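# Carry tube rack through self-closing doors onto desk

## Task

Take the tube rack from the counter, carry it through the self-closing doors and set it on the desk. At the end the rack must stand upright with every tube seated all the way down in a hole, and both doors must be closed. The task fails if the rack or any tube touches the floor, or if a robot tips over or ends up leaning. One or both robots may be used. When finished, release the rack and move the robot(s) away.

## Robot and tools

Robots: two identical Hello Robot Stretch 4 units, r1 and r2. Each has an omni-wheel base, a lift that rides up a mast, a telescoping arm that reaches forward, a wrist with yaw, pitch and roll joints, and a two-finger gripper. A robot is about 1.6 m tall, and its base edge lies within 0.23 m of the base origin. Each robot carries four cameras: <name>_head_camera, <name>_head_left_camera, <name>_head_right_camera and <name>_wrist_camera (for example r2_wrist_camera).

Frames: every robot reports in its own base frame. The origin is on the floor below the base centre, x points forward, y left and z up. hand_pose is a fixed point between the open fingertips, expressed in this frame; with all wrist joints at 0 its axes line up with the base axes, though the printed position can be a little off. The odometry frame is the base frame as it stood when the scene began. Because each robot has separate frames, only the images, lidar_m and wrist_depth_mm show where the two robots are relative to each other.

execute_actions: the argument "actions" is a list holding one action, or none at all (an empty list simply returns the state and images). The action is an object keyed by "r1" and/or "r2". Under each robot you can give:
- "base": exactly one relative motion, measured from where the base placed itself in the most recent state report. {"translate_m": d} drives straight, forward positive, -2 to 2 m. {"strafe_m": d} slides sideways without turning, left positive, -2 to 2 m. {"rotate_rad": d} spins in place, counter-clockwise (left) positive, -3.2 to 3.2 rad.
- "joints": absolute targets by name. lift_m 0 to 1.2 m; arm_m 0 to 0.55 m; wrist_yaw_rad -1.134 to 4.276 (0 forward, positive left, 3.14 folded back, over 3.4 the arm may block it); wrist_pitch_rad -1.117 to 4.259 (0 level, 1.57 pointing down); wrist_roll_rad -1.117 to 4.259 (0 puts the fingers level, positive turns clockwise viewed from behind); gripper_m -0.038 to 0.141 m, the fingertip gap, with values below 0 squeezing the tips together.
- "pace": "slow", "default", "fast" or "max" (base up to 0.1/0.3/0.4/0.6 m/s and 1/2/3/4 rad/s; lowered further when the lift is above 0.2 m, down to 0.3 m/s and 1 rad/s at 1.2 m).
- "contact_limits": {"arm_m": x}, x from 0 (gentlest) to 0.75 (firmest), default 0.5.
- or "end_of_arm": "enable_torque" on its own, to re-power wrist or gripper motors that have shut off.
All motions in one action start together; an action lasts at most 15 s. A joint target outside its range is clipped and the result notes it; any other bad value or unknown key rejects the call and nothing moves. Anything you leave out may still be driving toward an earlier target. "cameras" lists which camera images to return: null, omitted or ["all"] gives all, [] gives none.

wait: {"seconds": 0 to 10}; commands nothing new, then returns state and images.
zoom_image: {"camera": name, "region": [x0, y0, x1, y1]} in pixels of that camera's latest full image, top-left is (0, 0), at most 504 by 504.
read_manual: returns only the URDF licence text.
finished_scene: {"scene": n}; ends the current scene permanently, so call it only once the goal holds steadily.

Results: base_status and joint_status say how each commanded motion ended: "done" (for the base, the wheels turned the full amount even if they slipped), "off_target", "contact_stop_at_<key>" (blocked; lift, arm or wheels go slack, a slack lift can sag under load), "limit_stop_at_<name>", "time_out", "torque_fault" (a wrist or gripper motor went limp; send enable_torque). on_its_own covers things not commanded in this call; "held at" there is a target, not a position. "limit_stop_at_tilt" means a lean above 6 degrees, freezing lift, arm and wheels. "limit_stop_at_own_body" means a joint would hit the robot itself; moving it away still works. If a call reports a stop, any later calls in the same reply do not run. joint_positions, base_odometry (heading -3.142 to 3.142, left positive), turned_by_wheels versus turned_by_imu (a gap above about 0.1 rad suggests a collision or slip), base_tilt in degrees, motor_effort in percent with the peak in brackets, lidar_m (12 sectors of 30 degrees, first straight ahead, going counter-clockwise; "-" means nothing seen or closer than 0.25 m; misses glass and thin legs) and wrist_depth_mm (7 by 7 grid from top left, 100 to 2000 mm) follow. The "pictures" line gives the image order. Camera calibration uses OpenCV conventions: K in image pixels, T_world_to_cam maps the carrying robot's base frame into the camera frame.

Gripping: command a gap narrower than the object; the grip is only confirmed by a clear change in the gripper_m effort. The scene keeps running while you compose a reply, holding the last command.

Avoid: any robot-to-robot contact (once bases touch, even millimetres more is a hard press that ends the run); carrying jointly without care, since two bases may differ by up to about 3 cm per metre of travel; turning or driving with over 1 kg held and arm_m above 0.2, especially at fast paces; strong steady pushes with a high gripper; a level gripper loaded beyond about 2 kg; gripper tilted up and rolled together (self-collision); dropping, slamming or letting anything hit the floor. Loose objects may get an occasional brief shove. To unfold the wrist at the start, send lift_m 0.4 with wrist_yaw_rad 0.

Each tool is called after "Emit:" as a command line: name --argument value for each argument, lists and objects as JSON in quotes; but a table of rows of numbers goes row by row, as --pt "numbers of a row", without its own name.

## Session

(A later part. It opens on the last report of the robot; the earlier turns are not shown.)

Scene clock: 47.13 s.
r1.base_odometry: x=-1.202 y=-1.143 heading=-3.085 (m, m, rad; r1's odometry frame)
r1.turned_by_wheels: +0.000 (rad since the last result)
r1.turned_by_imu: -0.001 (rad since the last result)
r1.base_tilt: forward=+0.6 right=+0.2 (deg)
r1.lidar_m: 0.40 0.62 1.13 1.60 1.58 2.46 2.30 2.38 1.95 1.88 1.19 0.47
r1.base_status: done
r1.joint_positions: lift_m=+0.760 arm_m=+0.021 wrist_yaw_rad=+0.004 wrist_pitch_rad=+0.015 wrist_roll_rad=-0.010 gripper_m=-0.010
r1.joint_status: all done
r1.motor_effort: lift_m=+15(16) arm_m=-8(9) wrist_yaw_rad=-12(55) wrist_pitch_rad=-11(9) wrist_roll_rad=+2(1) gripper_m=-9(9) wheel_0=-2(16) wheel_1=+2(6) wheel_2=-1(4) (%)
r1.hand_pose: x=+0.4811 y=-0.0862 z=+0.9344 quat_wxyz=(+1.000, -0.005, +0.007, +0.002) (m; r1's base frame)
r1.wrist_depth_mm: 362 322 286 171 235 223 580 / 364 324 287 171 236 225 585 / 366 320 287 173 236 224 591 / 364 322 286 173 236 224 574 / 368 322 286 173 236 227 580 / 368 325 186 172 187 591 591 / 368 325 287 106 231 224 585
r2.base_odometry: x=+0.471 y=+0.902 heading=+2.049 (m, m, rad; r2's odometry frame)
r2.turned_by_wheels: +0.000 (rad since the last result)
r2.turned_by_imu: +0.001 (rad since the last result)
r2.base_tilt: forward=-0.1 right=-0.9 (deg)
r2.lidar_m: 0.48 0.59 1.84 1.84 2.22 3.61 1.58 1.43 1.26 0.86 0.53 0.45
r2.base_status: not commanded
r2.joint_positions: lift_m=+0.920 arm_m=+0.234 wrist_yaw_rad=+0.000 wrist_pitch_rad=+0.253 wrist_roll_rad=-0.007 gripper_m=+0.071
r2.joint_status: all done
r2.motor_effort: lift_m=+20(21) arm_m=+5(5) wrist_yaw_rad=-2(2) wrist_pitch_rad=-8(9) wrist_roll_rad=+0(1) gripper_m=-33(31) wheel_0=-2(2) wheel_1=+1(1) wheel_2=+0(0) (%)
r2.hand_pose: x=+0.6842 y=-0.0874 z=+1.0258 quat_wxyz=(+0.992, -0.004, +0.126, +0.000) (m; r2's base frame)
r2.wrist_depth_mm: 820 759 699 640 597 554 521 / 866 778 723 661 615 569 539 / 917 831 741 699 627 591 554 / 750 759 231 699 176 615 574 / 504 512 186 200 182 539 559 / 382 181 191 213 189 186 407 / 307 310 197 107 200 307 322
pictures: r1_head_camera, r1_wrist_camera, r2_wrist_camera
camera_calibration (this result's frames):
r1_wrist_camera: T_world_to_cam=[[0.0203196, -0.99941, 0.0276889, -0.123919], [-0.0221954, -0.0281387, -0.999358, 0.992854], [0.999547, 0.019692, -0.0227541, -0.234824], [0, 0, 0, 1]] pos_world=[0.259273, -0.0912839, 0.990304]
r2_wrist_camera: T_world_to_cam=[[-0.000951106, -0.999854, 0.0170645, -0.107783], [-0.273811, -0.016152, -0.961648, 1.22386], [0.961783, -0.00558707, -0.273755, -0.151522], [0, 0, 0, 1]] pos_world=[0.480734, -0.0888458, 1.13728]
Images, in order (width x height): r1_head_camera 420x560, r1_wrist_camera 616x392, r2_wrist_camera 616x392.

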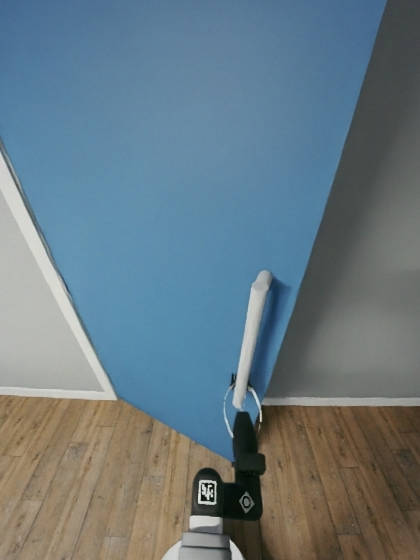

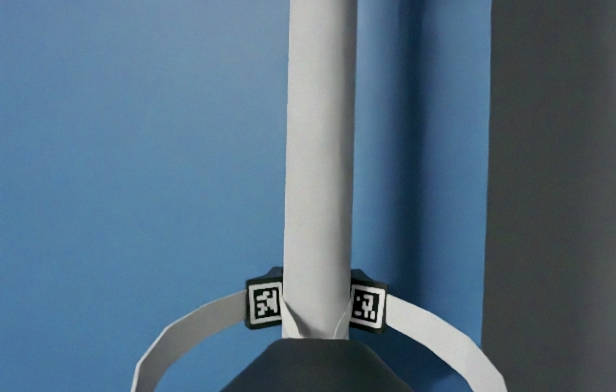

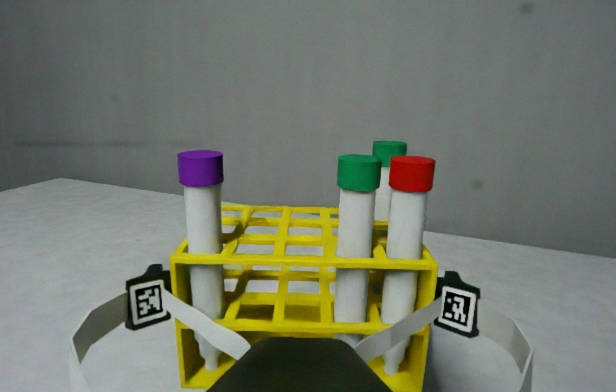

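Emit:
execute_actions --actions '[{"r1":{"base":{"translate_m":-0.28},"joints":{"arm_m":0.29}},"r2":{"base":{"translate_m":-0.3},"joints":{"arm_m":0.0}}}]' --cameras '[]'

Emit:
execute_actions --actions '[{"r1":{"base":{"strafe_m":0.1},"joints":{"arm_m":0.16},"pace":"slow"},"r2":{"base":{"rotate_rad":2.13},"pace":"slow"}}]' --cameras '[]'

Emit:
execute_actions --actions '[{"r1":{"base":{"strafe_m":0.14},"joints":{"arm_m":0.02},"pace":"slow"},"r2":{"base":{"translate_m":1.44}}}]' --cameras '["r1_head_camera","r1_wrist_camera","r2_wrist_camera","r2_head_left_camera"]'

Scene clock: 54.83 s.
r1.base_odometry: x=-0.923 y=-1.127 heading=-3.084 (m, m, rad; r1's odometry frame)
r1.turned_by_wheels: +0.001 (rad since the last result)
r1.turned_by_imu: -0.001 (rad since the last result)
r1.base_tilt: forward=+0.6 right=+0.4 (deg)
r1.lidar_m: 0.66 0.93 1.52 1.24 2.32 2.14 2.00 2.10 1.97 1.87 1.60 1.13
r1.base_status: done
r1.joint_positions: lift_m=+0.760 arm_m=+0.289 wrist_yaw_rad=+0.010 wrist_pitch_rad=+0.013 wrist_roll_rad=-0.010 gripper_m=-0.010
r1.joint_status: all done
r1.on_its_own: wrist_yaw_rad is at rest, and its effort (-31) is outside its rest range (-13 to +13)
r1.motor_effort: lift_m=+15(15) arm_m=+4(5) wrist_yaw_rad=-31(40) wrist_pitch_rad=-5(9) wrist_roll_rad=+0(1) gripper_m=-12(17) wheel_0=+5(20) wheel_1=-2(12) wheel_2=+7(14) (%)
r1.hand_pose: x=+0.7495 y=-0.0845 z=+0.9349 quat_wxyz=(+1.000, -0.005, +0.006, +0.005) (m; r1's base frame)
r1.wrist_depth_mm: 373 325 290 171 234 222 591 / 375 329 290 171 235 223 591 / 377 327 287 172 235 222 591 / 375 327 289 171 235 224 597 / 375 329 289 171 236 597 603 / 377 330 186 171 186 591 591 / 377 327 290 106 229 221 603
r2.base_odometry: x=+0.609 y=+0.635 heading=+2.049 (m, m, rad; r2's odometry frame)
r2.turned_by_wheels: +0.000 (rad since the last result)
r2.turned_by_imu: +0.001 (rad since the last result)
r2.base_tilt: forward=-0.1 right=-0.8 (deg)
r2.lidar_m: 0.40 0.92 1.93 1.95 2.34 1.24 1.25 1.34 1.16 1.17 0.85 0.46
r2.base_status: done
r2.joint_positions: lift_m=+0.920 arm_m=+0.003 wrist_yaw_rad=+0.000 wrist_pitch_rad=+0.253 wrist_roll_rad=-0.007 gripper_m=+0.071
r2.joint_status: all done
joint sent to its limit — the command would take r2.arm_m past its lower limit, so that joint was sent only as far as its limit.
r2.motor_effort: lift_m=+20(21) arm_m=-5(6) wrist_yaw_rad=-1(2) wrist_pitch_rad=-10(9) wrist_roll_rad=+1(1) gripper_m=-31(32) wheel_0=-5(4) wheel_1=-2(8) wheel_2=+3(11) (%)
r2.hand_pose: x=+0.4533 y=-0.0874 z=+1.0257 quat_wxyz=(+0.992, -0.004, +0.126, +0.000) (m; r2's base frame)
r2.wrist_depth_mm: 1499 1366 1229 1160 1060 991 931 / 1576 1430 1255 1205 1098 1025 960 / 1661 1430 1336 1229 1118 1078 991 / 831 778 232 788 177 842 854 / 854 750 188 200 183 554 554 / 917 181 191 213 189 186 484 / 991 854 198 107 200 559 517
pictures: none
No camera images: the call's "cameras" was empty. Leave "cameras" out to get every camera's image.

Scene clock: 58.23 s.
r1.base_odometry: x=-0.917 y=-1.227 heading=-3.085 (m, m, rad; r1's odometry frame)
r1.turned_by_wheels: -0.001 (rad since the last result)
r1.turned_by_imu: -0.002 (rad since the last result)
r1.base_tilt: forward=+0.5 right=+0.4 (deg)
r1.lidar_m: 0.53 0.87 1.49 1.14 1.08 2.15 2.04 2.08 2.03 1.97 1.60 0.59
r1.base_status: done
r1.joint_positions: lift_m=+0.760 arm_m=+0.161 wrist_yaw_rad=-0.005 wrist_pitch_rad=+0.014 wrist_roll_rad=-0.010 gripper_m=-0.010
r1.joint_status: all done
r1.on_its_own: wrist_yaw_rad is at rest, and its effort (+16) is outside its rest range (-13 to +13)
r1.motor_effort: lift_m=+16(16) arm_m=-7(11) wrist_yaw_rad=+16(49) wrist_pitch_rad=-8(6) wrist_roll_rad=+2(2) gripper_m=-14(11) wheel_0=-8(14) wheel_1=+3(8) wheel_2=-6(7) (%)
r1.hand_pose: x=+0.6201 y=-0.0889 z=+0.9347 quat_wxyz=(+1.000, -0.005, +0.007, -0.003) (m; r1's base frame)
r1.wrist_depth_mm: 484 387 317 171 229 207 732 / 496 392 320 171 229 207 723 / 496 389 319 171 231 207 750 / 488 384 317 172 230 211 750 / 488 387 319 171 229 211 750 / 492 389 297 172 183 207 741 / 488 392 320 106 227 200 732
r2.base_odometry: x=+0.609 y=+0.635 heading=-2.106 (m, m, rad; r2's odometry frame)
r2.turned_by_wheels: +2.129 (rad since the last result)
r2.turned_by_imu: +2.132 (rad since the last result)
r2.base_tilt: forward=-0.1 right=-0.8 (deg)
r2.lidar_m: 0.42 1.14 1.15 1.31 1.15 1.18 0.84 0.75 0.77 0.97 1.93 0.47
r2.base_status: done
r2.joint_positions: lift_m=+0.920 arm_m=+0.003 wrist_yaw_rad=+0.000 wrist_pitch_rad=+0.253 wrist_roll_rad=-0.007 gripper_m=+0.071
r2.joint_status: not commanded
r2.motor_effort: lift_m=+20(20) arm_m=-5(5) wrist_yaw_rad=-1(2) wrist_pitch_rad=-11(8) wrist_roll_rad=+1(1) gripper_m=-32(29) wheel_0=-4(8) wheel_1=-4(6) wheel_2=-5(8) (%)
r2.hand_pose: x=+0.4533 y=-0.0874 z=+1.0257 quat_wxyz=(+0.992, -0.004, +0.126, +0.000) (m; r2's base frame)
r2.wrist_depth_mm: - - - - - 1708 1464 / - - - - - 1756 1499 / - - - - - 1808 1537 / - - 232 - 177 1863 1576 / - - 186 200 182 1863 1576 / - 181 191 214 189 186 1661 / 1618 1618 197 107 200 1576 1576
pictures: none
No camera images: the call's "cameras" was empty. Leave "cameras" out to get every camera's image.

Scene clock: 64.50 s.
r1.base_odometry: x=-0.909 y=-1.367 heading=-3.085 (m, m, rad; r1's odometry frame)
r1.turned_by_wheels: -0.001 (rad since the last result)
r1.turned_by_imu: -0.002 (rad since the last result)
r1.base_tilt: forward=+0.5 right=+0.3 (deg)
r1.lidar_m: 0.38 0.89 1.50 1.99 2.07 0.91 0.82 2.08 2.21 2.11 1.59 0.44
r1.base_status: done
r1.joint_positions: lift_m=+0.760 arm_m=+0.021 wrist_yaw_rad=-0.004 wrist_pitch_rad=+0.014 wrist_roll_rad=-0.010 gripper_m=-0.010
r1.joint_status: all done
r1.motor_effort: lift_m=+15(15) arm_m=-7(6) wrist_yaw_rad=+10(43) wrist_pitch_rad=-8(9) wrist_roll_rad=+1(0) gripper_m=-9(10) wheel_0=-4(10) wheel_1=+3(6) wheel_2=-5(6) (%)
r1.hand_pose: x=+0.4803 y=-0.0884 z=+0.9346 quat_wxyz=(+1.000, -0.005, +0.007, -0.002) (m; r1's base frame)
r1.wrist_depth_mm: 820 574 382 167 224 192 175 / 831 574 382 167 225 191 175 / 831 564 379 166 224 192 178 / 842 564 379 167 224 193 525 / 842 574 384 167 225 191 525 / 831 564 186 167 184 187 530 / 854 569 382 106 216 177 193
r2.base_odometry: x=-0.124 y=-0.604 heading=-2.105 (m, m, rad; r2's odometry frame)
r2.turned_by_wheels: +0.001 (rad since the last result)
r2.turned_by_imu: +0.003 (rad since the last result)
r2.base_tilt: forward=-0.1 right=-0.8 (deg)
r2.lidar_m: 0.43 2.20 2.21 2.32 0.79 1.99 2.10 1.88 1.78 1.15 1.03 0.49
r2.base_status: done
r2.joint_positions: lift_m=+0.920 arm_m=+0.003 wrist_yaw_rad=+0.000 wrist_pitch_rad=+0.253 wrist_roll_rad=-0.007 gripper_m=+0.071
r2.joint_status: not commanded
r2.motor_effort: lift_m=+19(20) arm_m=-5(6) wrist_yaw_rad=-2(1) wrist_pitch_rad=-10(9) wrist_roll_rad=+1(1) gripper_m=-31(32) wheel_0=+4(8) wheel_1=+3(7) wheel_2=-1(12) (%)
r2.hand_pose: x=+0.4533 y=-0.0874 z=+1.0258 quat_wxyz=(+0.992, -0.004, +0.126, +0.000) (m; r2's base frame)
r2.wrist_depth_mm: 1661 1921 1756 1229 960 798 683 / 1708 1921 1863 1308 1008 820 699 / 1756 - 1756 1366 991 842 715 / 1863 - 231 1308 177 866 732 / 1921 - 186 201 183 866 750 / 1863 181 191 214 190 186 759 / 1576 1618 197 107 200 931 768
pictures: r1_head_camera, r1_wrist_camera, r2_head_left_camera, r2_wrist_camera
camera_calibration (this result's frames):
r1_wrist_camera: T_world_to_cam=[[0.0126693, -0.999536, 0.0276981, -0.122454], [-0.0217962, -0.0279698, -0.999371, 0.992786], [0.999682, 0.0120576, -0.0221405, -0.23523], [0, 0, 0, 1]] pos_world=[0.258346, -0.0917925, 0.990345]
r2_wrist_camera: T_world_to_cam=[[-0.00101465, -0.999854, 0.017057, -0.107985], [-0.273973, -0.0161265, -0.961602, 1.16072], [0.961737, -0.00564885, -0.273916, 0.0708053], [0, 0, 0, 1]] pos_world=[0.2498, -0.0888512, 1.13739]
Images, in order (width x height): r1_head_camera 420x560, r1_wrist_camera 616x392, r2_head_left_camera 420x672, r2_wrist_camera 616x392.

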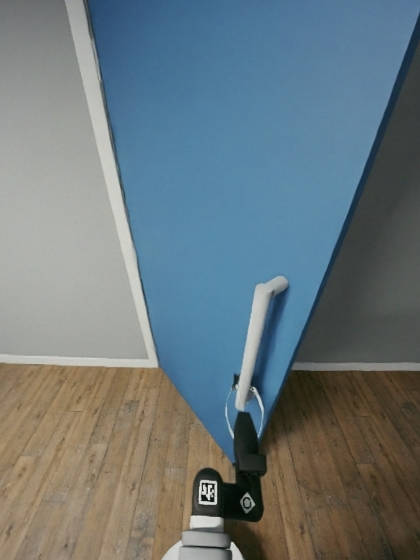

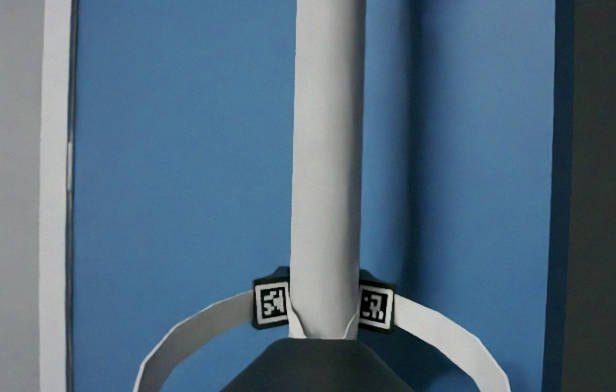

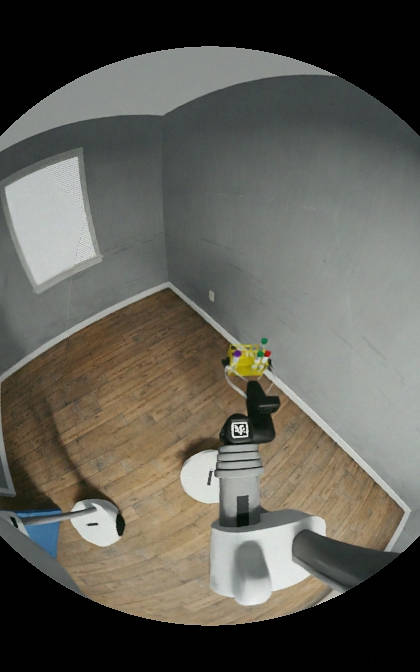

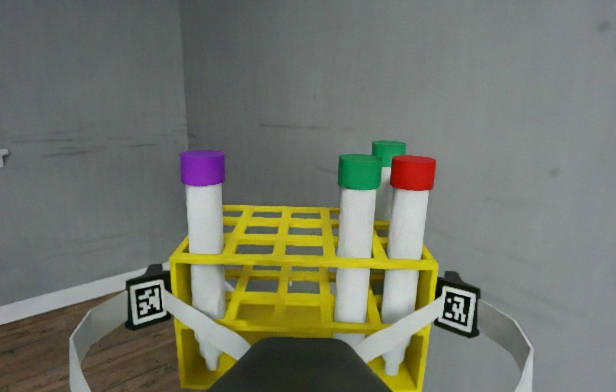

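Emit:
execute_actions --actions '[{"r1":{"base":{"strafe_m":0.12},"joints":{"wrist_yaw_rad":-0.3}},"r2":{"base":{"rotate_rad":1.55},"pace":"slow"}}]' --cameras '[]'

Emit:
execute_actions --actions '[{"r1":{"base":{"strafe_m":0.13},"joints":{"wrist_yaw_rad":-0.55}},"r2":{"base":{"translate_m":1.2}}}]' --cameras '[]'

Emit:
execute_actions --actions '[{"r1":{"base":{"strafe_m":0.15},"joints":{"wrist_yaw_rad":-0.75}},"r2":{"base":{"rotate_rad":1.0},"pace":"slow"}}]' --cameras '["r1_head_camera","r2_head_camera","r2_head_left_camera"]'

Scene clock: 70.33 s.
r1.base_odometry: x=-0.902 y=-1.486 heading=-3.086 (m, m, rad; r1's odometry frame)
r1.turned_by_wheels: +0.000 (rad since the last result)
r1.turned_by_imu: +0.003 (rad since the last result)
r1.base_tilt: forward=+0.4 right=+0.5 (deg)
r1.lidar_m: 0.54 1.07 1.50 1.85 1.93 2.19 0.82 0.73 2.31 2.22 1.58 0.39
r1.base_status: done
r1.joint_positions: lift_m=+0.760 arm_m=+0.021 wrist_yaw_rad=-0.309 wrist_pitch_rad=+0.013 wrist_roll_rad=-0.010 gripper_m=-0.010
r1.joint_status: all done
r1.on_its_own: wrist_yaw_rad is at rest, and its effort (+25) is outside its rest range (-13 to +13)
r1.motor_effort: lift_m=+16(16) arm_m=-5(7) wrist_yaw_rad=+25(96) wrist_pitch_rad=-5(7) wrist_roll_rad=+2(1) gripper_m=-9(18) wheel_0=-5(8) wheel_1=+0(11) wheel_2=-1(20) (%)
r1.hand_pose: x=+0.4401 y=-0.1709 z=+0.9348 quat_wxyz=(+0.988, -0.004, +0.007, -0.154) (m; r1's base frame)
r1.wrist_depth_mm: 492 394 320 174 226 208 1205 / 496 389 320 174 231 208 1182 / 500 392 320 172 231 208 1205 / 492 389 320 172 231 208 1255 / 496 389 322 172 232 209 1255 / 492 392 298 172 183 207 1255 / 488 394 310 107 226 200 1229
r2.base_odometry: x=-0.124 y=-0.604 heading=-0.556 (m, m, rad; r2's odometry frame)
r2.turned_by_wheels: +1.549 (rad since the last result)
r2.turned_by_imu: +1.552 (rad since the last result)
r2.base_tilt: forward=-0.1 right=-0.8 (deg)
r2.lidar_m: 0.40 0.77 0.80 2.09 1.87 1.92 1.16 1.01 1.04 1.26 2.20 0.48
r2.base_status: done
r2.joint_positions: lift_m=+0.920 arm_m=+0.003 wrist_yaw_rad=+0.000 wrist_pitch_rad=+0.253 wrist_roll_rad=-0.007 gripper_m=+0.071
r2.joint_status: not commanded
r2.motor_effort: lift_m=+19(19) arm_m=-5(5) wrist_yaw_rad=-2(1) wrist_pitch_rad=-9(8) wrist_roll_rad=+1(1) gripper_m=-32(31) wheel_0=-6(7) wheel_1=-3(10) wheel_2=-4(9) (%)
r2.hand_pose: x=+0.4533 y=-0.0874 z=+1.0258 quat_wxyz=(+0.992, -0.004, +0.126, +0.000) (m; r2's base frame)
r2.wrist_depth_mm: - 1756 - - - 1983 1708 / - 1863 - - - 1983 1756 / - 1921 - - - - 1756 / - 1983 252 - 177 - 1808 / 1118 - 187 200 182 - 1863 / 1182 181 191 214 189 186 1863 / 1255 1618 197 107 200 1576 1661
pictures: none
No camera images: the call's "cameras" was empty. Leave "cameras" out to get every camera's image.

Scene clock: 75.83 s.
r1.base_odometry: x=-0.894 y=-1.616 heading=-3.086 (m, m, rad; r1's odometry frame)
r1.turned_by_wheels: -0.001 (rad since the last result)
r1.turned_by_imu: +0.001 (rad since the last result)
r1.base_tilt: forward=+0.3 right=+0.2 (deg)
r1.lidar_m: 0.55 1.09 1.51 1.73 1.78 2.18 2.03 2.10 0.80 0.71 0.40 0.36
r1.base_status: done
r1.joint_positions: lift_m=+0.760 arm_m=+0.021 wrist_yaw_rad=-0.563 wrist_pitch_rad=+0.013 wrist_roll_rad=-0.010 gripper_m=-0.010
r1.joint_status: all done
r1.on_its_own: wrist_yaw_rad is at rest, and its effort (+37) is outside its rest range (-13 to +13)
r1.motor_effort: lift_m=+16(16) arm_m=-4(6) wrist_yaw_rad=+37(96) wrist_pitch_rad=-6(7) wrist_roll_rad=+1(1) gripper_m=-7(18) wheel_0=-6(11) wheel_1=+2(13) wheel_2=-3(13) (%)
r1.hand_pose: x=+0.3889 y=-0.2279 z=+0.9348 quat_wxyz=(+0.961, -0.003, +0.008, -0.278) (m; r1's base frame)
r1.wrist_depth_mm: 384 340 294 263 230 219 1921 / 389 340 296 179 231 218 1983 / 392 338 294 177 231 218 1921 / 389 338 296 176 231 218 1983 / 392 336 297 175 231 221 1983 / 394 340 286 175 184 219 1921 / 387 342 291 106 231 216 1921
r2.base_odometry: x=+0.895 y=-1.237 heading=-0.556 (m, m, rad; r2's odometry frame)
r2.turned_by_wheels: +0.000 (rad since the last result)
r2.turned_by_imu: +0.003 (rad since the last result)
r2.base_tilt: forward=-0.1 right=-0.9 (deg)
r2.lidar_m: 0.41 1.18 1.17 0.69 0.71 0.80 2.18 1.93 1.95 1.60 1.41 0.48
r2.base_status: done
r2.joint_positions: lift_m=+0.920 arm_m=+0.003 wrist_yaw_rad=+0.000 wrist_pitch_rad=+0.253 wrist_roll_rad=-0.007 gripper_m=+0.071
r2.joint_status: not commanded
r2.motor_effort: lift_m=+19(19) arm_m=-5(5) wrist_yaw_rad=-2(1) wrist_pitch_rad=-8(9) wrist_roll_rad=+1(1) gripper_m=-32(29) wheel_0=+2(6) wheel_1=+3(8) wheel_2=+0(12) (%)
r2.hand_pose: x=+0.4533 y=-0.0874 z=+1.0258 quat_wxyz=(+0.992, -0.004, +0.126, +0.000) (m; r2's base frame)
r2.wrist_depth_mm: 854 960 1098 1281 1464 1182 1042 / 866 991 1160 1397 1499 1229 1042 / 878 1025 1182 1430 1464 1281 1098 / 904 1060 231 1430 177 1308 1098 / 946 1060 187 200 182 1308 1138 / 960 181 191 213 189 186 1138 / 1008 1182 197 107 200 1397 1182
pictures: none
No camera images: the call's "cameras" was empty. Leave "cameras" out to get every camera's image.

Scene clock: 78.13 s.
r1.base_odometry: x=-0.886 y=-1.765 heading=-3.087 (m, m, rad; r1's odometry frame)
r1.turned_by_wheels: -0.001 (rad since the last result)
r1.turned_by_imu: +0.000 (rad since the last result)
r1.base_tilt: forward=+0.4 right=+0.4 (deg)
r1.lidar_m: 0.64 1.09 1.47 1.57 1.64 2.16 2.03 2.11 1.03 0.86 0.39 0.34
r1.base_status: done
r1.joint_positions: lift_m=+0.760 arm_m=+0.021 wrist_yaw_rad=-0.768 wrist_pitch_rad=+0.013 wrist_roll_rad=-0.010 gripper_m=-0.010
r1.joint_status: all done
r1.on_its_own: wrist_yaw_rad is at rest, and its effort (+52) is outside its rest range (-13 to +13)
r1.motor_effort: lift_m=+16(16) arm_m=-3(5) wrist_yaw_rad=+52(84) wrist_pitch_rad=-5(8) wrist_roll_rad=-1(1) gripper_m=-12(16) wheel_0=-6(16) wheel_1=+2(12) wheel_2=-7(14) (%)
r1.hand_pose: x=+0.3381 y=-0.2633 z=+0.9348 quat_wxyz=(+0.927, -0.002, +0.008, -0.375) (m; r1's base frame)
r1.wrist_depth_mm: 362 324 290 262 229 221 - / 364 324 290 262 230 223 - / 362 324 290 262 231 220 - / 368 322 290 262 229 223 1921 / 364 325 290 217 230 223 - / 364 324 282 182 181 220 - / 364 327 285 107 233 220 -
r2.base_odometry: x=+0.895 y=-1.237 heading=+0.443 (m, m, rad; r2's odometry frame)
r2.turned_by_wheels: +0.999 (rad since the last result)
r2.turned_by_imu: +1.001 (rad since the last result)
r2.base_tilt: forward=-0.1 right=-0.8 (deg)
r2.lidar_m: 0.40 0.79 0.76 0.91 2.23 1.93 1.91 1.67 1.44 1.44 1.35 0.49
r2.base_status: done
r2.joint_positions: lift_m=+0.920 arm_m=+0.003 wrist_yaw_rad=+0.000 wrist_pitch_rad=+0.253 wrist_roll_rad=-0.007 gripper_m=+0.071
r2.joint_status: not commanded
r2.motor_effort: lift_m=+19(19) arm_m=-5(5) wrist_yaw_rad=-1(1) wrist_pitch_rad=-10(9) wrist_roll_rad=+1(2) gripper_m=-32(32) wheel_0=-4(9) wheel_1=-3(6) wheel_2=-4(9) (%)
r2.hand_pose: x=+0.4533 y=-0.0874 z=+1.0258 quat_wxyz=(+0.992, -0.004, +0.126, +0.000) (m; r2's base frame)
r2.wrist_depth_mm: 1025 - - - 854 809 768 / 1042 - - - 891 854 788 / 1025 - - - 904 878 831 / 1025 - 231 - 175 904 842 / 1025 - 187 200 181 931 878 / 1025 181 191 214 189 186 917 / 976 1576 198 107 200 1025 946
pictures: r1_head_camera, r2_head_camera, r2_head_left_camera
Images, in order (width x height): r1_head_camera 420x560, r2_head_camera 420x560, r2_head_left_camera 420x672.

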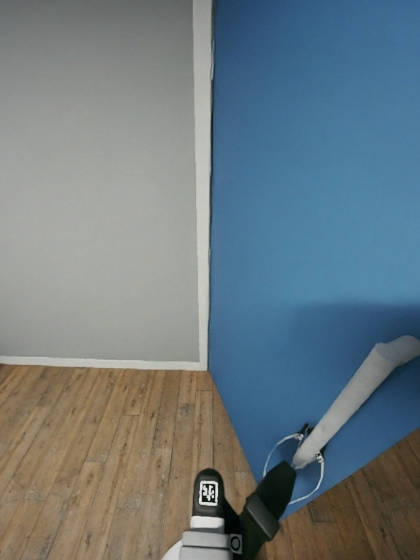

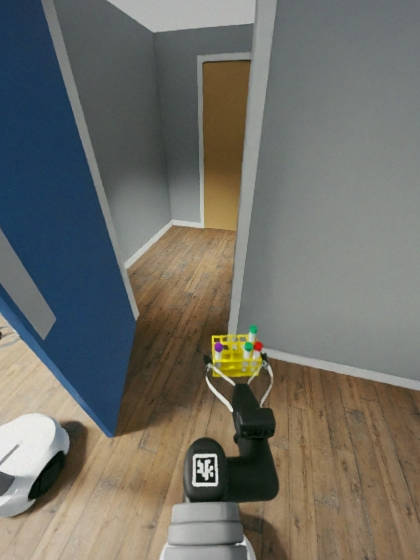

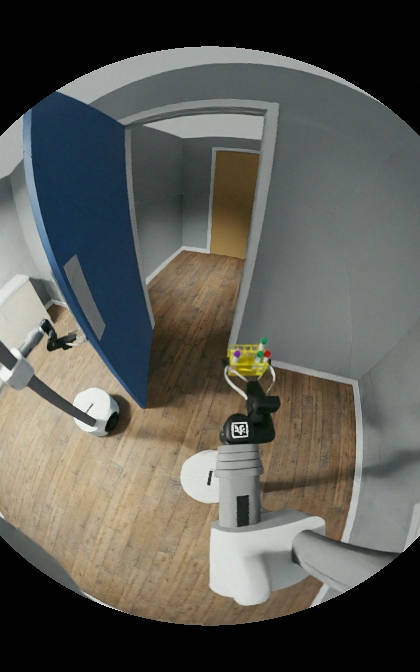

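Emit:
execute_actions --actions '[{"r1":{"base":{"translate_m":-0.03},"pace":"slow"},"r2":{"base":{"strafe_m":0.19}}}]' --cameras '[]'

Emit:
execute_actions --actions '[{"r2":{"base":{"translate_m":1.0}}}]' --cameras '["r2_head_camera","r2_head_left_camera"]'

Scene clock: 85.70 s.
r1.base_odometry: x=-0.856 y=-1.764 heading=-3.087 (m, m, rad; r1's odometry frame)
r1.turned_by_wheels: +0.000 (rad since the last result)
r1.turned_by_imu: +0.001 (rad since the last result)
r1.base_tilt: forward=+0.4 right=+0.3 (deg)
r1.lidar_m: 0.61 1.11 1.52 1.56 1.64 2.12 2.02 2.08 0.72 0.68 0.39 0.35
r1.base_status: done
r1.joint_positions: lift_m=+0.760 arm_m=+0.021 wrist_yaw_rad=-0.741 wrist_pitch_rad=+0.014 wrist_roll_rad=-0.010 gripper_m=-0.010
r1.joint_status: not commanded
r1.on_its_own: wrist_yaw_rad is at rest, and its effort (-25) is outside its rest range (-13 to +13)
r1.motor_effort: lift_m=+16(16) arm_m=-3(3) wrist_yaw_rad=-25(51) wrist_pitch_rad=-6(8) wrist_roll_rad=+1(2) gripper_m=-14(10) wheel_0=-3(8) wheel_1=-4(7) wheel_2=+9(9) (%)
r1.hand_pose: x=+0.3453 y=-0.2592 z=+0.9347 quat_wxyz=(+0.932, -0.002, +0.008, -0.362) (m; r1's base frame)
r1.wrist_depth_mm: 387 336 293 172 234 220 - / 397 336 294 172 234 222 - / 389 334 293 172 235 221 - / 394 336 291 172 235 221 - / 394 336 293 172 236 221 - / 392 336 187 172 186 222 - / 387 340 293 107 229 216 -
r2.base_odometry: x=+0.814 y=-1.065 heading=+0.443 (m, m, rad; r2's odometry frame)
r2.turned_by_wheels: +0.000 (rad since the last result)
r2.turned_by_imu: +0.001 (rad since the last result)
r2.base_tilt: forward=-0.2 right=-0.9 (deg)
r2.lidar_m: 0.41 0.66 0.68 0.74 2.18 1.88 1.87 1.85 1.60 1.62 1.44 0.48
r2.base_status: done
r2.joint_positions: lift_m=+0.920 arm_m=+0.003 wrist_yaw_rad=+0.000 wrist_pitch_rad=+0.253 wrist_roll_rad=-0.007 gripper_m=+0.071
r2.joint_status: not commanded
r2.motor_effort: lift_m=+19(19) arm_m=-5(5) wrist_yaw_rad=-1(1) wrist_pitch_rad=-8(6) wrist_roll_rad=+1(1) gripper_m=-29(29) wheel_0=-3(14) wheel_1=+1(12) wheel_2=+0(2) (%)
r2.hand_pose: x=+0.4533 y=-0.0874 z=+1.0258 quat_wxyz=(+0.992, -0.004, +0.126, +0.000) (m; r2's base frame)
r2.wrist_depth_mm: 723 1182 - - - 866 809 / 723 1160 - - - 891 831 / 723 1160 - - - 917 878 / 732 1160 231 - 177 946 917 / 723 1078 189 201 183 991 931 / 732 181 191 213 189 186 960 / 699 1160 197 107 200 1078 1008
pictures: none
No camera images: the call's "cameras" was empty. Leave "cameras" out to get every camera's image.

Scene clock: 90.53 s.
r1.base_odometry: x=-0.856 y=-1.764 heading=-3.087 (m, m, rad; r1's odometry frame)
r1.turned_by_wheels: +0.000 (rad since the last result)
r1.turned_by_imu: +0.001 (rad since the last result)
r1.base_tilt: forward=+0.4 right=+0.3 (deg)
r1.lidar_m: 0.64 1.13 1.53 1.57 1.65 2.13 2.02 2.09 2.61 2.50 0.39 0.35
r1.base_status: not commanded
r1.joint_positions: lift_m=+0.760 arm_m=+0.021 wrist_yaw_rad=-0.741 wrist_pitch_rad=+0.014 wrist_roll_rad=-0.010 gripper_m=-0.010
r1.joint_status: not commanded
r1.on_its_own: wrist_yaw_rad is at rest, and its effort (-24) is outside its rest range (-13 to +13)
r1.motor_effort: lift_m=+16(16) arm_m=-3(3) wrist_yaw_rad=-24(27) wrist_pitch_rad=-6(6) wrist_roll_rad=+5(0) gripper_m=-11(12) wheel_0=-4(3) wheel_1=-4(4) wheel_2=+9(9) (%)
r1.hand_pose: x=+0.3453 y=-0.2592 z=+0.9347 quat_wxyz=(+0.932, -0.002, +0.008, -0.362) (m; r1's base frame)
r1.wrist_depth_mm: 387 334 294 172 235 222 - / 392 336 294 172 234 222 - / 389 338 296 173 236 222 - / 392 334 294 171 235 222 - / 392 336 294 171 235 221 - / 392 338 186 172 186 222 - / 389 338 294 106 227 215 -
r2.base_odometry: x=+1.717 y=-0.636 heading=+0.444 (m, m, rad; r2's odometry frame)
r2.turned_by_wheels: +0.001 (rad since the last result)
r2.turned_by_imu: +0.003 (rad since the last result)
r2.base_tilt: forward=-0.1 right=-0.8 (deg)
r2.lidar_m: 0.41 0.69 0.43 0.40 0.43 0.57 2.83 2.21 1.91 0.56 0.40 0.49
r2.base_status: done
r2.joint_positions: lift_m=+0.920 arm_m=+0.003 wrist_yaw_rad=+0.000 wrist_pitch_rad=+0.253 wrist_roll_rad=-0.007 gripper_m=+0.071
r2.joint_status: not commanded
r2.motor_effort: lift_m=+19(19) arm_m=-5(5) wrist_yaw_rad=-2(1) wrist_pitch_rad=-8(10) wrist_roll_rad=+1(1) gripper_m=-32(31) wheel_0=+4(5) wheel_1=+3(7) wheel_2=-1(11) (%)
r2.hand_pose: x=+0.4533 y=-0.0874 z=+1.0258 quat_wxyz=(+0.992, -0.004, +0.126, +0.000) (m; r2's base frame)
r2.wrist_depth_mm: 1229 1661 - - - - 1983 / 1255 1661 - - - - - / 1281 1708 - - - - - / 1308 1708 231 - 176 - - / 1336 1708 187 200 182 - - / 1336 181 191 214 189 186 1983 / 1336 1576 197 107 200 1576 1708
pictures: r2_head_camera, r2_head_left_camera
Images, in order (width x height): r2_head_camera 420x560, r2_head_left_camera 420x672.

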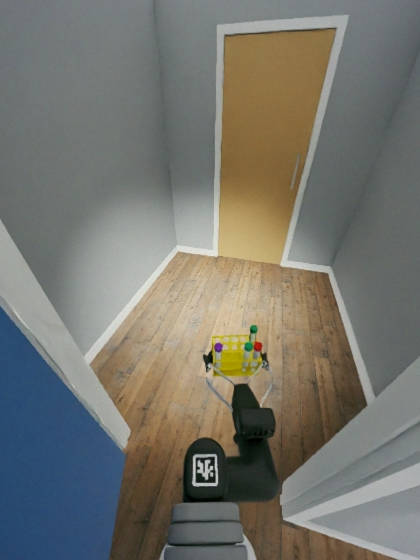

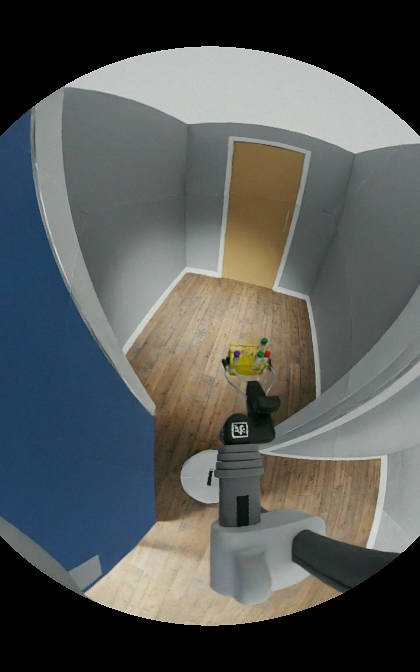

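Emit:
execute_actions --actions '[{"r1":{"joints":{"gripper_m":0.1}},"r2":{"base":{"strafe_m":0.15}}}]' --cameras '[]'

Emit:
execute_actions --actions '[{"r1":{"base":{"strafe_m":0.08}}}]' --cameras '["r1_head_camera","r2_head_left_camera"]'

Scene clock: 96.63 s.
r1.base_odometry: x=-0.856 y=-1.764 heading=-3.087 (m, m, rad; r1's odometry frame)
r1.turned_by_wheels: +0.000 (rad since the last result)
r1.turned_by_imu: +0.001 (rad since the last result)
r1.base_tilt: forward=+0.4 right=+0.2 (deg)
r1.lidar_m: 0.76 1.12 1.52 1.57 1.64 2.14 2.01 2.08 2.60 2.50 0.47 0.47
r1.base_status: not commanded
r1.joint_positions: lift_m=+0.760 arm_m=+0.021 wrist_yaw_rad=-0.750 wrist_pitch_rad=+0.014 wrist_roll_rad=-0.010 gripper_m=+0.100
r1.joint_status: all done
r1.motor_effort: lift_m=+16(16) arm_m=-3(3) wrist_yaw_rad=+0(25) wrist_pitch_rad=-5(7) wrist_roll_rad=-1(0) gripper_m=-2(8) wheel_0=-4(3) wheel_1=-3(4) wheel_2=+4(9) (%)
r1.hand_pose: x=+0.3429 y=-0.2606 z=+0.9347 quat_wxyz=(+0.930, -0.002, +0.008, -0.366) (m; r1's base frame)
r1.wrist_depth_mm: 484 452 418 389 353 - - / 488 449 418 389 351 - - / 488 452 415 394 353 - - / 484 452 413 394 301 - - / 492 455 410 392 296 - - / 496 452 219 387 290 - - / 488 455 421 106 355 355 -
r2.base_odometry: x=+1.653 y=-0.501 heading=+0.444 (m, m, rad; r2's odometry frame)
r2.turned_by_wheels: +0.000 (rad since the last result)
r2.turned_by_imu: +0.002 (rad since the last result)
r2.base_tilt: forward=-0.1 right=-0.8 (deg)
r2.lidar_m: 0.40 0.37 0.25 - 0.25 0.25 3.09 2.36 2.06 0.66 0.54 0.46
r2.base_status: done
r2.joint_positions: lift_m=+0.920 arm_m=+0.003 wrist_yaw_rad=+0.000 wrist_pitch_rad=+0.253 wrist_roll_rad=-0.007 gripper_m=+0.071
r2.joint_status: not commanded
r2.motor_effort: lift_m=+19(19) arm_m=-5(5) wrist_yaw_rad=-2(9) wrist_pitch_rad=-11(11) wrist_roll_rad=+0(1) gripper_m=-31(29) wheel_0=-1(17) wheel_1=+3(13) wheel_2=+2(4) (%)
r2.hand_pose: x=+0.4532 y=-0.0874 z=+1.0258 quat_wxyz=(+0.992, -0.004, +0.126, +0.000) (m; r2's base frame)
r2.wrist_depth_mm: 1098 1430 1983 - - - - / 1118 1464 - - - - - / 1138 1464 - - - - - / 1160 1537 231 - 176 - - / 1182 1464 186 200 182 - - / 1182 181 191 214 189 185 - / 1205 1537 197 107 201 1618 1661
pictures: none
No camera images: the call's "cameras" was empty. Leave "cameras" out to get every camera's image.

Scene clock: 97.97 s.
r1.base_odometry: x=-0.852 y=-1.844 heading=-3.087 (m, m, rad; r1's odometry frame)
r1.turned_by_wheels: +0.000 (rad since the last result)
r1.turned_by_imu: +0.000 (rad since the last result)
r1.base_tilt: forward=+0.5 right=+0.3 (deg)
r1.lidar_m: 0.84 1.13 1.49 1.48 1.57 2.13 2.02 2.09 2.69 2.58 0.51 0.62
r1.base_status: done
r1.joint_positions: lift_m=+0.760 arm_m=+0.021 wrist_yaw_rad=-0.750 wrist_pitch_rad=+0.014 wrist_roll_rad=-0.010 gripper_m=+0.100
r1.joint_status: not commanded
r1.motor_effort: lift_m=+16(16) arm_m=-3(3) wrist_yaw_rad=+2(1) wrist_pitch_rad=-6(6) wrist_roll_rad=+1(2) gripper_m=+0(1) wheel_0=-1(7) wheel_1=+2(10) wheel_2=+0(4) (%)
r1.hand_pose: x=+0.3429 y=-0.2606 z=+0.9347 quat_wxyz=(+0.930, -0.002, +0.008, -0.366) (m; r1's base frame)
r1.wrist_depth_mm: 574 535 492 459 433 404 - / 574 535 492 459 427 413 - / 580 530 492 462 430 410 - / 585 535 496 459 433 407 - / 580 535 484 466 433 410 - / 585 530 218 466 342 402 - / 574 539 504 106 421 413 -
r2.base_odometry: x=+1.653 y=-0.501 heading=+0.444 (m, m, rad; r2's odometry frame)
r2.turned_by_wheels: +0.000 (rad since the last result)
r2.turned_by_imu: +0.000 (rad since the last result)
r2.base_tilt: forward=-0.1 right=-0.9 (deg)
r2.lidar_m: 0.42 0.37 0.25 - 0.25 0.25 3.06 2.36 2.07 0.65 0.53 0.47
r2.base_status: not commanded
r2.joint_positions: lift_m=+0.920 arm_m=+0.003 wrist_yaw_rad=+0.000 wrist_pitch_rad=+0.253 wrist_roll_rad=-0.007 gripper_m=+0.071
r2.joint_status: not commanded
r2.motor_effort: lift_m=+19(19) arm_m=-5(5) wrist_yaw_rad=-2(1) wrist_pitch_rad=-7(8) wrist_roll_rad=+1(1) gripper_m=-29(32) wheel_0=-1(1) wheel_1=+2(2) wheel_2=+2(2) (%)
r2.hand_pose: x=+0.4532 y=-0.0874 z=+1.0258 quat_wxyz=(+0.992, -0.004, +0.126, +0.000) (m; r2's base frame)
r2.wrist_depth_mm: 1098 1430 - - - - - / 1118 1499 - - - - - / 1138 1464 - - - - - / 1160 1537 231 - 177 - - / 1182 1499 186 200 183 - - / 1205 181 191 214 189 185 - / 1182 1537 197 107 200 1576 1661
pictures: r1_head_camera, r2_head_left_camera
Images, in order (width x height): r1_head_camera 420x560, r2_head_left_camera 420x672.

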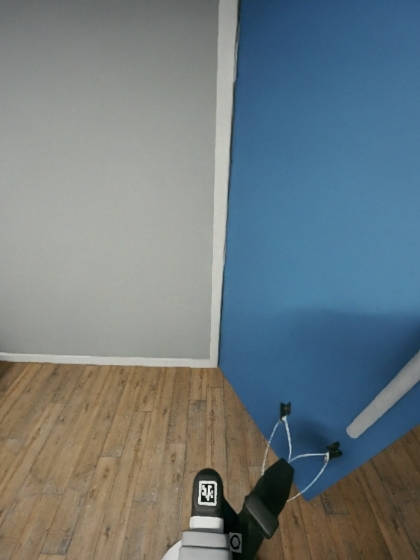

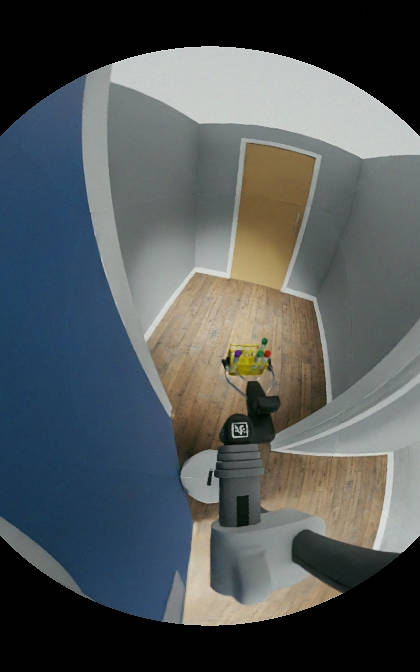

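Emit:
execute_actions --actions '[{"r1":{"base":{"strafe_m":-0.85},"joints":{"wrist_yaw_rad":3.1,"arm_m":0.003,"gripper_m":0.05}}}]' --cameras '["r1_head_camera","r1_head_left_camera"]'

Scene clock: 104.80 s.
r1.base_odometry: x=-0.898 y=-0.995 heading=-3.087 (m, m, rad; r1's odometry frame)
r1.turned_by_wheels: +0.000 (rad since the last result)
r1.turned_by_imu: +0.004 (rad since the last result)
r1.base_tilt: forward=+0.4 right=+0.5 (deg)
r1.lidar_m: 0.64 0.43 0.52 2.35 2.45 2.10 1.99 2.07 1.80 1.72 1.63 1.17
r1.base_status: done
r1.joint_positions: lift_m=+0.760 arm_m=+0.004 wrist_yaw_rad=+3.100 wrist_pitch_rad=+0.014 wrist_roll_rad=-0.010 gripper_m=+0.050
r1.joint_status: all done
r1.motor_effort: lift_m=+16(16) arm_m=-6(6) wrist_yaw_rad=+1(10) wrist_pitch_rad=-5(6) wrist_roll_rad=+0(1) gripper_m=-2(4) wheel_0=+2(9) wheel_1=-2(12) wheel_2=+0(2) (%)
r1.hand_pose: x=-0.1095 y=+0.0994 z=+0.9347 quat_wxyz=(+0.021, -0.007, -0.005, +1.000) (m; r1's base frame)
r1.wrist_depth_mm: - 144 - - - - - / - 121 181 - - - - / 105 135 189 - - - - / 144 145 - - - - - / - - - - - - - / - - 196 - 194 - - / - - - 107 - 1921 -
r2.base_odometry: x=+1.653 y=-0.501 heading=+0.444 (m, m, rad; r2's odometry frame)
r2.turned_by_wheels: +0.000 (rad since the last result)
r2.turned_by_imu: +0.002 (rad since the last result)
r2.base_tilt: forward=-0.1 right=-0.8 (deg)
r2.lidar_m: 0.41 0.39 0.25 - 0.25 0.25 0.62 0.77 2.06 0.60 0.54 0.47
r2.base_status: not commanded
r2.joint_positions: lift_m=+0.920 arm_m=+0.003 wrist_yaw_rad=+0.000 wrist_pitch_rad=+0.253 wrist_roll_rad=-0.007 gripper_m=+0.071
r2.joint_status: not commanded
r2.motor_effort: lift_m=+19(19) arm_m=-5(5) wrist_yaw_rad=-1(2) wrist_pitch_rad=-7(10) wrist_roll_rad=+1(1) gripper_m=-31(32) wheel_0=-1(1) wheel_1=+2(2) wheel_2=+2(2) (%)
r2.hand_pose: x=+0.4532 y=-0.0874 z=+1.0258 quat_wxyz=(+0.992, -0.004, +0.126, +0.000) (m; r2's base frame)
r2.wrist_depth_mm: 1098 1430 - - - - 1983 / 1098 1430 - - - - - / 1138 1464 - - - - - / 1160 1499 232 - 176 - - / 1182 1499 187 200 182 - - / 1182 181 191 213 189 186 - / 1182 1537 197 107 200 1576 1661
pictures: r1_head_camera, r1_head_left_camera
Images, in order (width x height): r1_head_camera 420x560, r1_head_left_camera 420x672.

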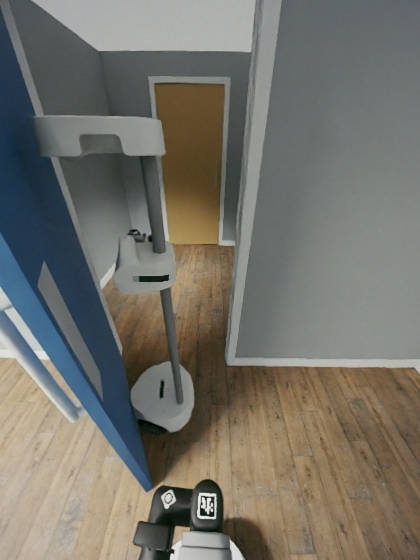

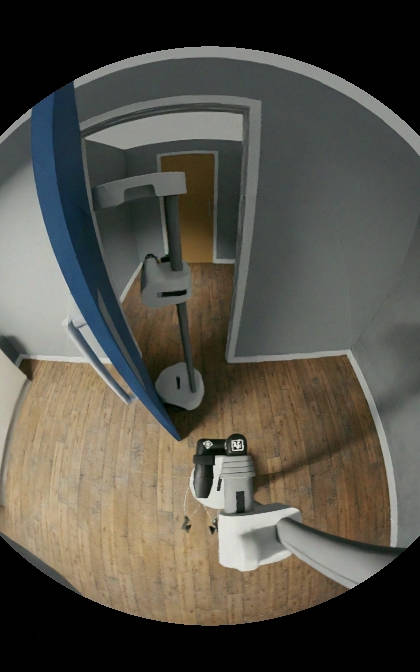

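Emit:
execute_actions --actions '[{"r1":{"base":{"translate_m":0.32}},"r2":{"base":{"rotate_rad":-0.4},"pace":"slow"}}]' --cameras '["r1_head_left_camera"]'

Emit:
execute_actions --actions '[{"r1":{"base":{"translate_m":0.2}},"r2":{"base":{"translate_m":1.0}}}]' --cameras '["r1_head_left_camera","r2_head_left_camera"]'

Scene clock: 109.87 s.
r1.base_odometry: x=-1.217 y=-1.012 heading=-3.087 (m, m, rad; r1's odometry frame)
r1.turned_by_wheels: +0.000 (rad since the last result)
r1.turned_by_imu: +0.001 (rad since the last result)
r1.base_tilt: forward=+0.6 right=+0.4 (deg)
r1.lidar_m: 0.50 0.34 0.35 0.28 2.47 2.47 2.31 2.40 1.82 1.74 1.18 0.82
r1.base_status: done
r1.joint_positions: lift_m=+0.760 arm_m=+0.004 wrist_yaw_rad=+3.100 wrist_pitch_rad=+0.014 wrist_roll_rad=-0.010 gripper_m=+0.050
r1.joint_status: not commanded
r1.motor_effort: lift_m=+16(16) arm_m=-7(7) wrist_yaw_rad=+1(1) wrist_pitch_rad=-5(5) wrist_roll_rad=-2(1) gripper_m=-2(2) wheel_0=+2(8) wheel_1=+3(7) wheel_2=-1(12) (%)
r1.hand_pose: x=-0.1095 y=+0.0994 z=+0.9347 quat_wxyz=(+0.021, -0.007, -0.005, +1.000) (m; r1's base frame)
r1.wrist_depth_mm: - 144 - - - - - / - 121 181 - - - - / 105 135 189 - - - - / 144 145 - - - - - / - - - - - - - / - - 196 - 193 - - / - - - 107 - - -
r2.base_odometry: x=+1.653 y=-0.501 heading=+0.045 (m, m, rad; r2's odometry frame)
r2.turned_by_wheels: -0.399 (rad since the last result)
r2.turned_by_imu: -0.398 (rad since the last result)
r2.base_tilt: forward=-0.1 right=-0.8 (deg)
r2.lidar_m: 0.42 1.70 0.34 0.25 - 0.25 0.27 0.32 0.37 2.05 0.53 0.47
r2.base_status: done
r2.joint_positions: lift_m=+0.920 arm_m=+0.003 wrist_yaw_rad=+0.000 wrist_pitch_rad=+0.253 wrist_roll_rad=-0.007 gripper_m=+0.071
r2.joint_status: not commanded
r2.motor_effort: lift_m=+19(19) arm_m=-5(5) wrist_yaw_rad=+0(1) wrist_pitch_rad=-8(11) wrist_roll_rad=+1(1) gripper_m=-31(33) wheel_0=+3(10) wheel_1=+6(7) wheel_2=+4(9) (%)
r2.hand_pose: x=+0.4532 y=-0.0874 z=+1.0258 quat_wxyz=(+0.992, -0.004, +0.126, +0.000) (m; r2's base frame)
r2.wrist_depth_mm: - - - - - 1661 1205 / 1983 - - - - 1661 1205 / - - - - - 1618 1205 / 1983 - 231 - 177 1661 1182 / - - 187 200 183 1661 1205 / 1863 181 192 213 190 185 1205 / 1576 1576 198 107 201 1576 1205
pictures: r1_head_left_camera
Images, in order (width x height): r1_head_left_camera 420x672.

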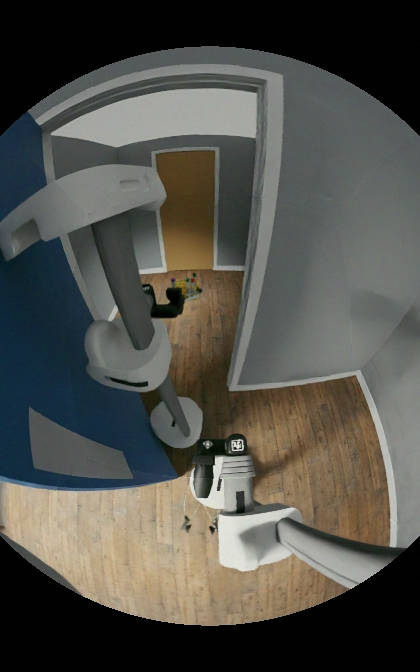

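Scene clock: 114.70 s.
r1.base_odometry: x=-1.417 y=-1.023 heading=-3.087 (m, m, rad; r1's odometry frame)
r1.turned_by_wheels: +0.000 (rad since the last result)
r1.turned_by_imu: -0.001 (rad since the last result)
r1.base_tilt: forward=+0.2 right=+0.4 (deg)
r1.lidar_m: 0.61 1.11 0.33 0.25 - 2.66 2.50 2.56 1.83 1.72 0.89 0.60
r1.base_status: done
r1.joint_positions: lift_m=+0.760 arm_m=+0.004 wrist_yaw_rad=+3.100 wrist_pitch_rad=+0.014 wrist_roll_rad=-0.010 gripper_m=+0.050
r1.joint_status: not commanded
r1.motor_effort: lift_m=+17(17) arm_m=-6(7) wrist_yaw_rad=+1(0) wrist_pitch_rad=-7(6) wrist_roll_rad=+1(0) gripper_m=-4(0) wheel_0=+0(7) wheel_1=+3(17) wheel_2=-1(12) (%)
r1.hand_pose: x=-0.1096 y=+0.0994 z=+0.9346 quat_wxyz=(+0.021, -0.007, -0.005, +1.000) (m; r1's base frame)
r1.wrist_depth_mm: - 144 - - - - 188 / - 121 182 - - - 187 / 105 135 189 - - - 187 / 144 145 - - - - 187 / - - - - - 211 187 / - - 196 - 193 206 187 / - - - 107 - 195 186
r2.base_odometry: x=+2.651 y=-0.455 heading=+0.045 (m, m, rad; r2's odometry frame)
r2.turned_by_wheels: +0.000 (rad since the last result)
r2.turned_by_imu: +0.003 (rad since the last result)
r2.base_tilt: forward=-0.1 right=-0.8 (deg)
r2.lidar_m: 0.42 1.71 1.26 1.15 0.85 0.78 0.95 0.62 0.70 0.89 0.90 0.46
r2.base_status: done
r2.joint_positions: lift_m=+0.920 arm_m=+0.003 wrist_yaw_rad=+0.000 wrist_pitch_rad=+0.253 wrist_roll_rad=-0.007 gripper_m=+0.071
r2.joint_status: not commanded
r2.motor_effort: lift_m=+19(19) arm_m=-5(5) wrist_yaw_rad=-1(2) wrist_pitch_rad=-9(9) wrist_roll_rad=+1(1) gripper_m=-32(31) wheel_0=+3(7) wheel_1=+2(7) wheel_2=-2(12) (%)
r2.hand_pose: x=+0.4532 y=-0.0874 z=+1.0258 quat_wxyz=(+0.992, -0.004, +0.126, +0.000) (m; r2's base frame)
r2.wrist_depth_mm: 1281 1336 1366 1366 1430 1430 1060 / 1336 1397 1366 1464 1464 1430 1042 / 1366 1464 1464 1499 1499 1464 1060 / 1499 1464 232 1537 177 1464 1060 / 1499 1576 187 200 184 1464 1060 / 1618 181 191 213 189 186 1042 / 1537 1618 197 107 200 1464 1060
pictures: r1_head_left_camera, r2_head_left_camera
Images, in order (width x height): r1_head_left_camera 420x672, r2_head_left_camera 420x672.

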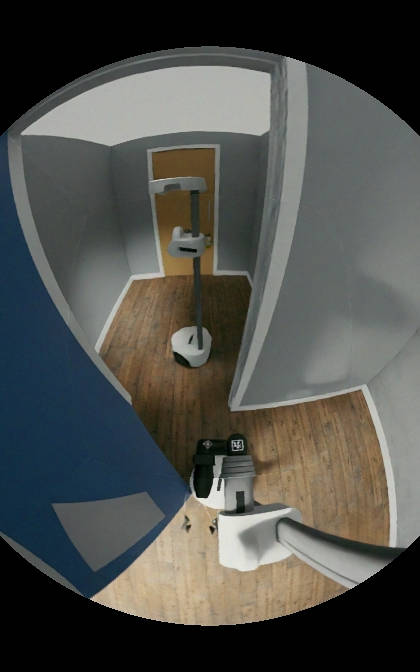

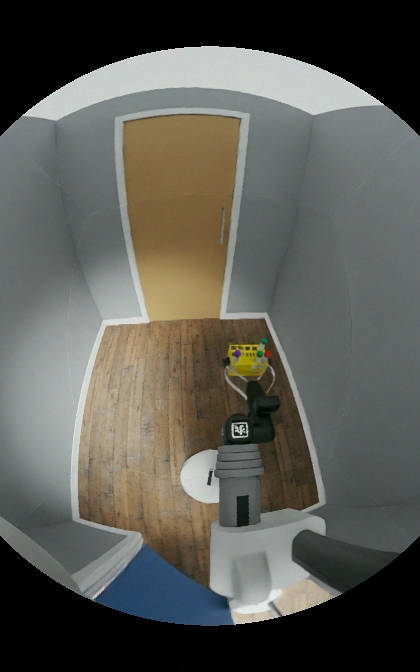

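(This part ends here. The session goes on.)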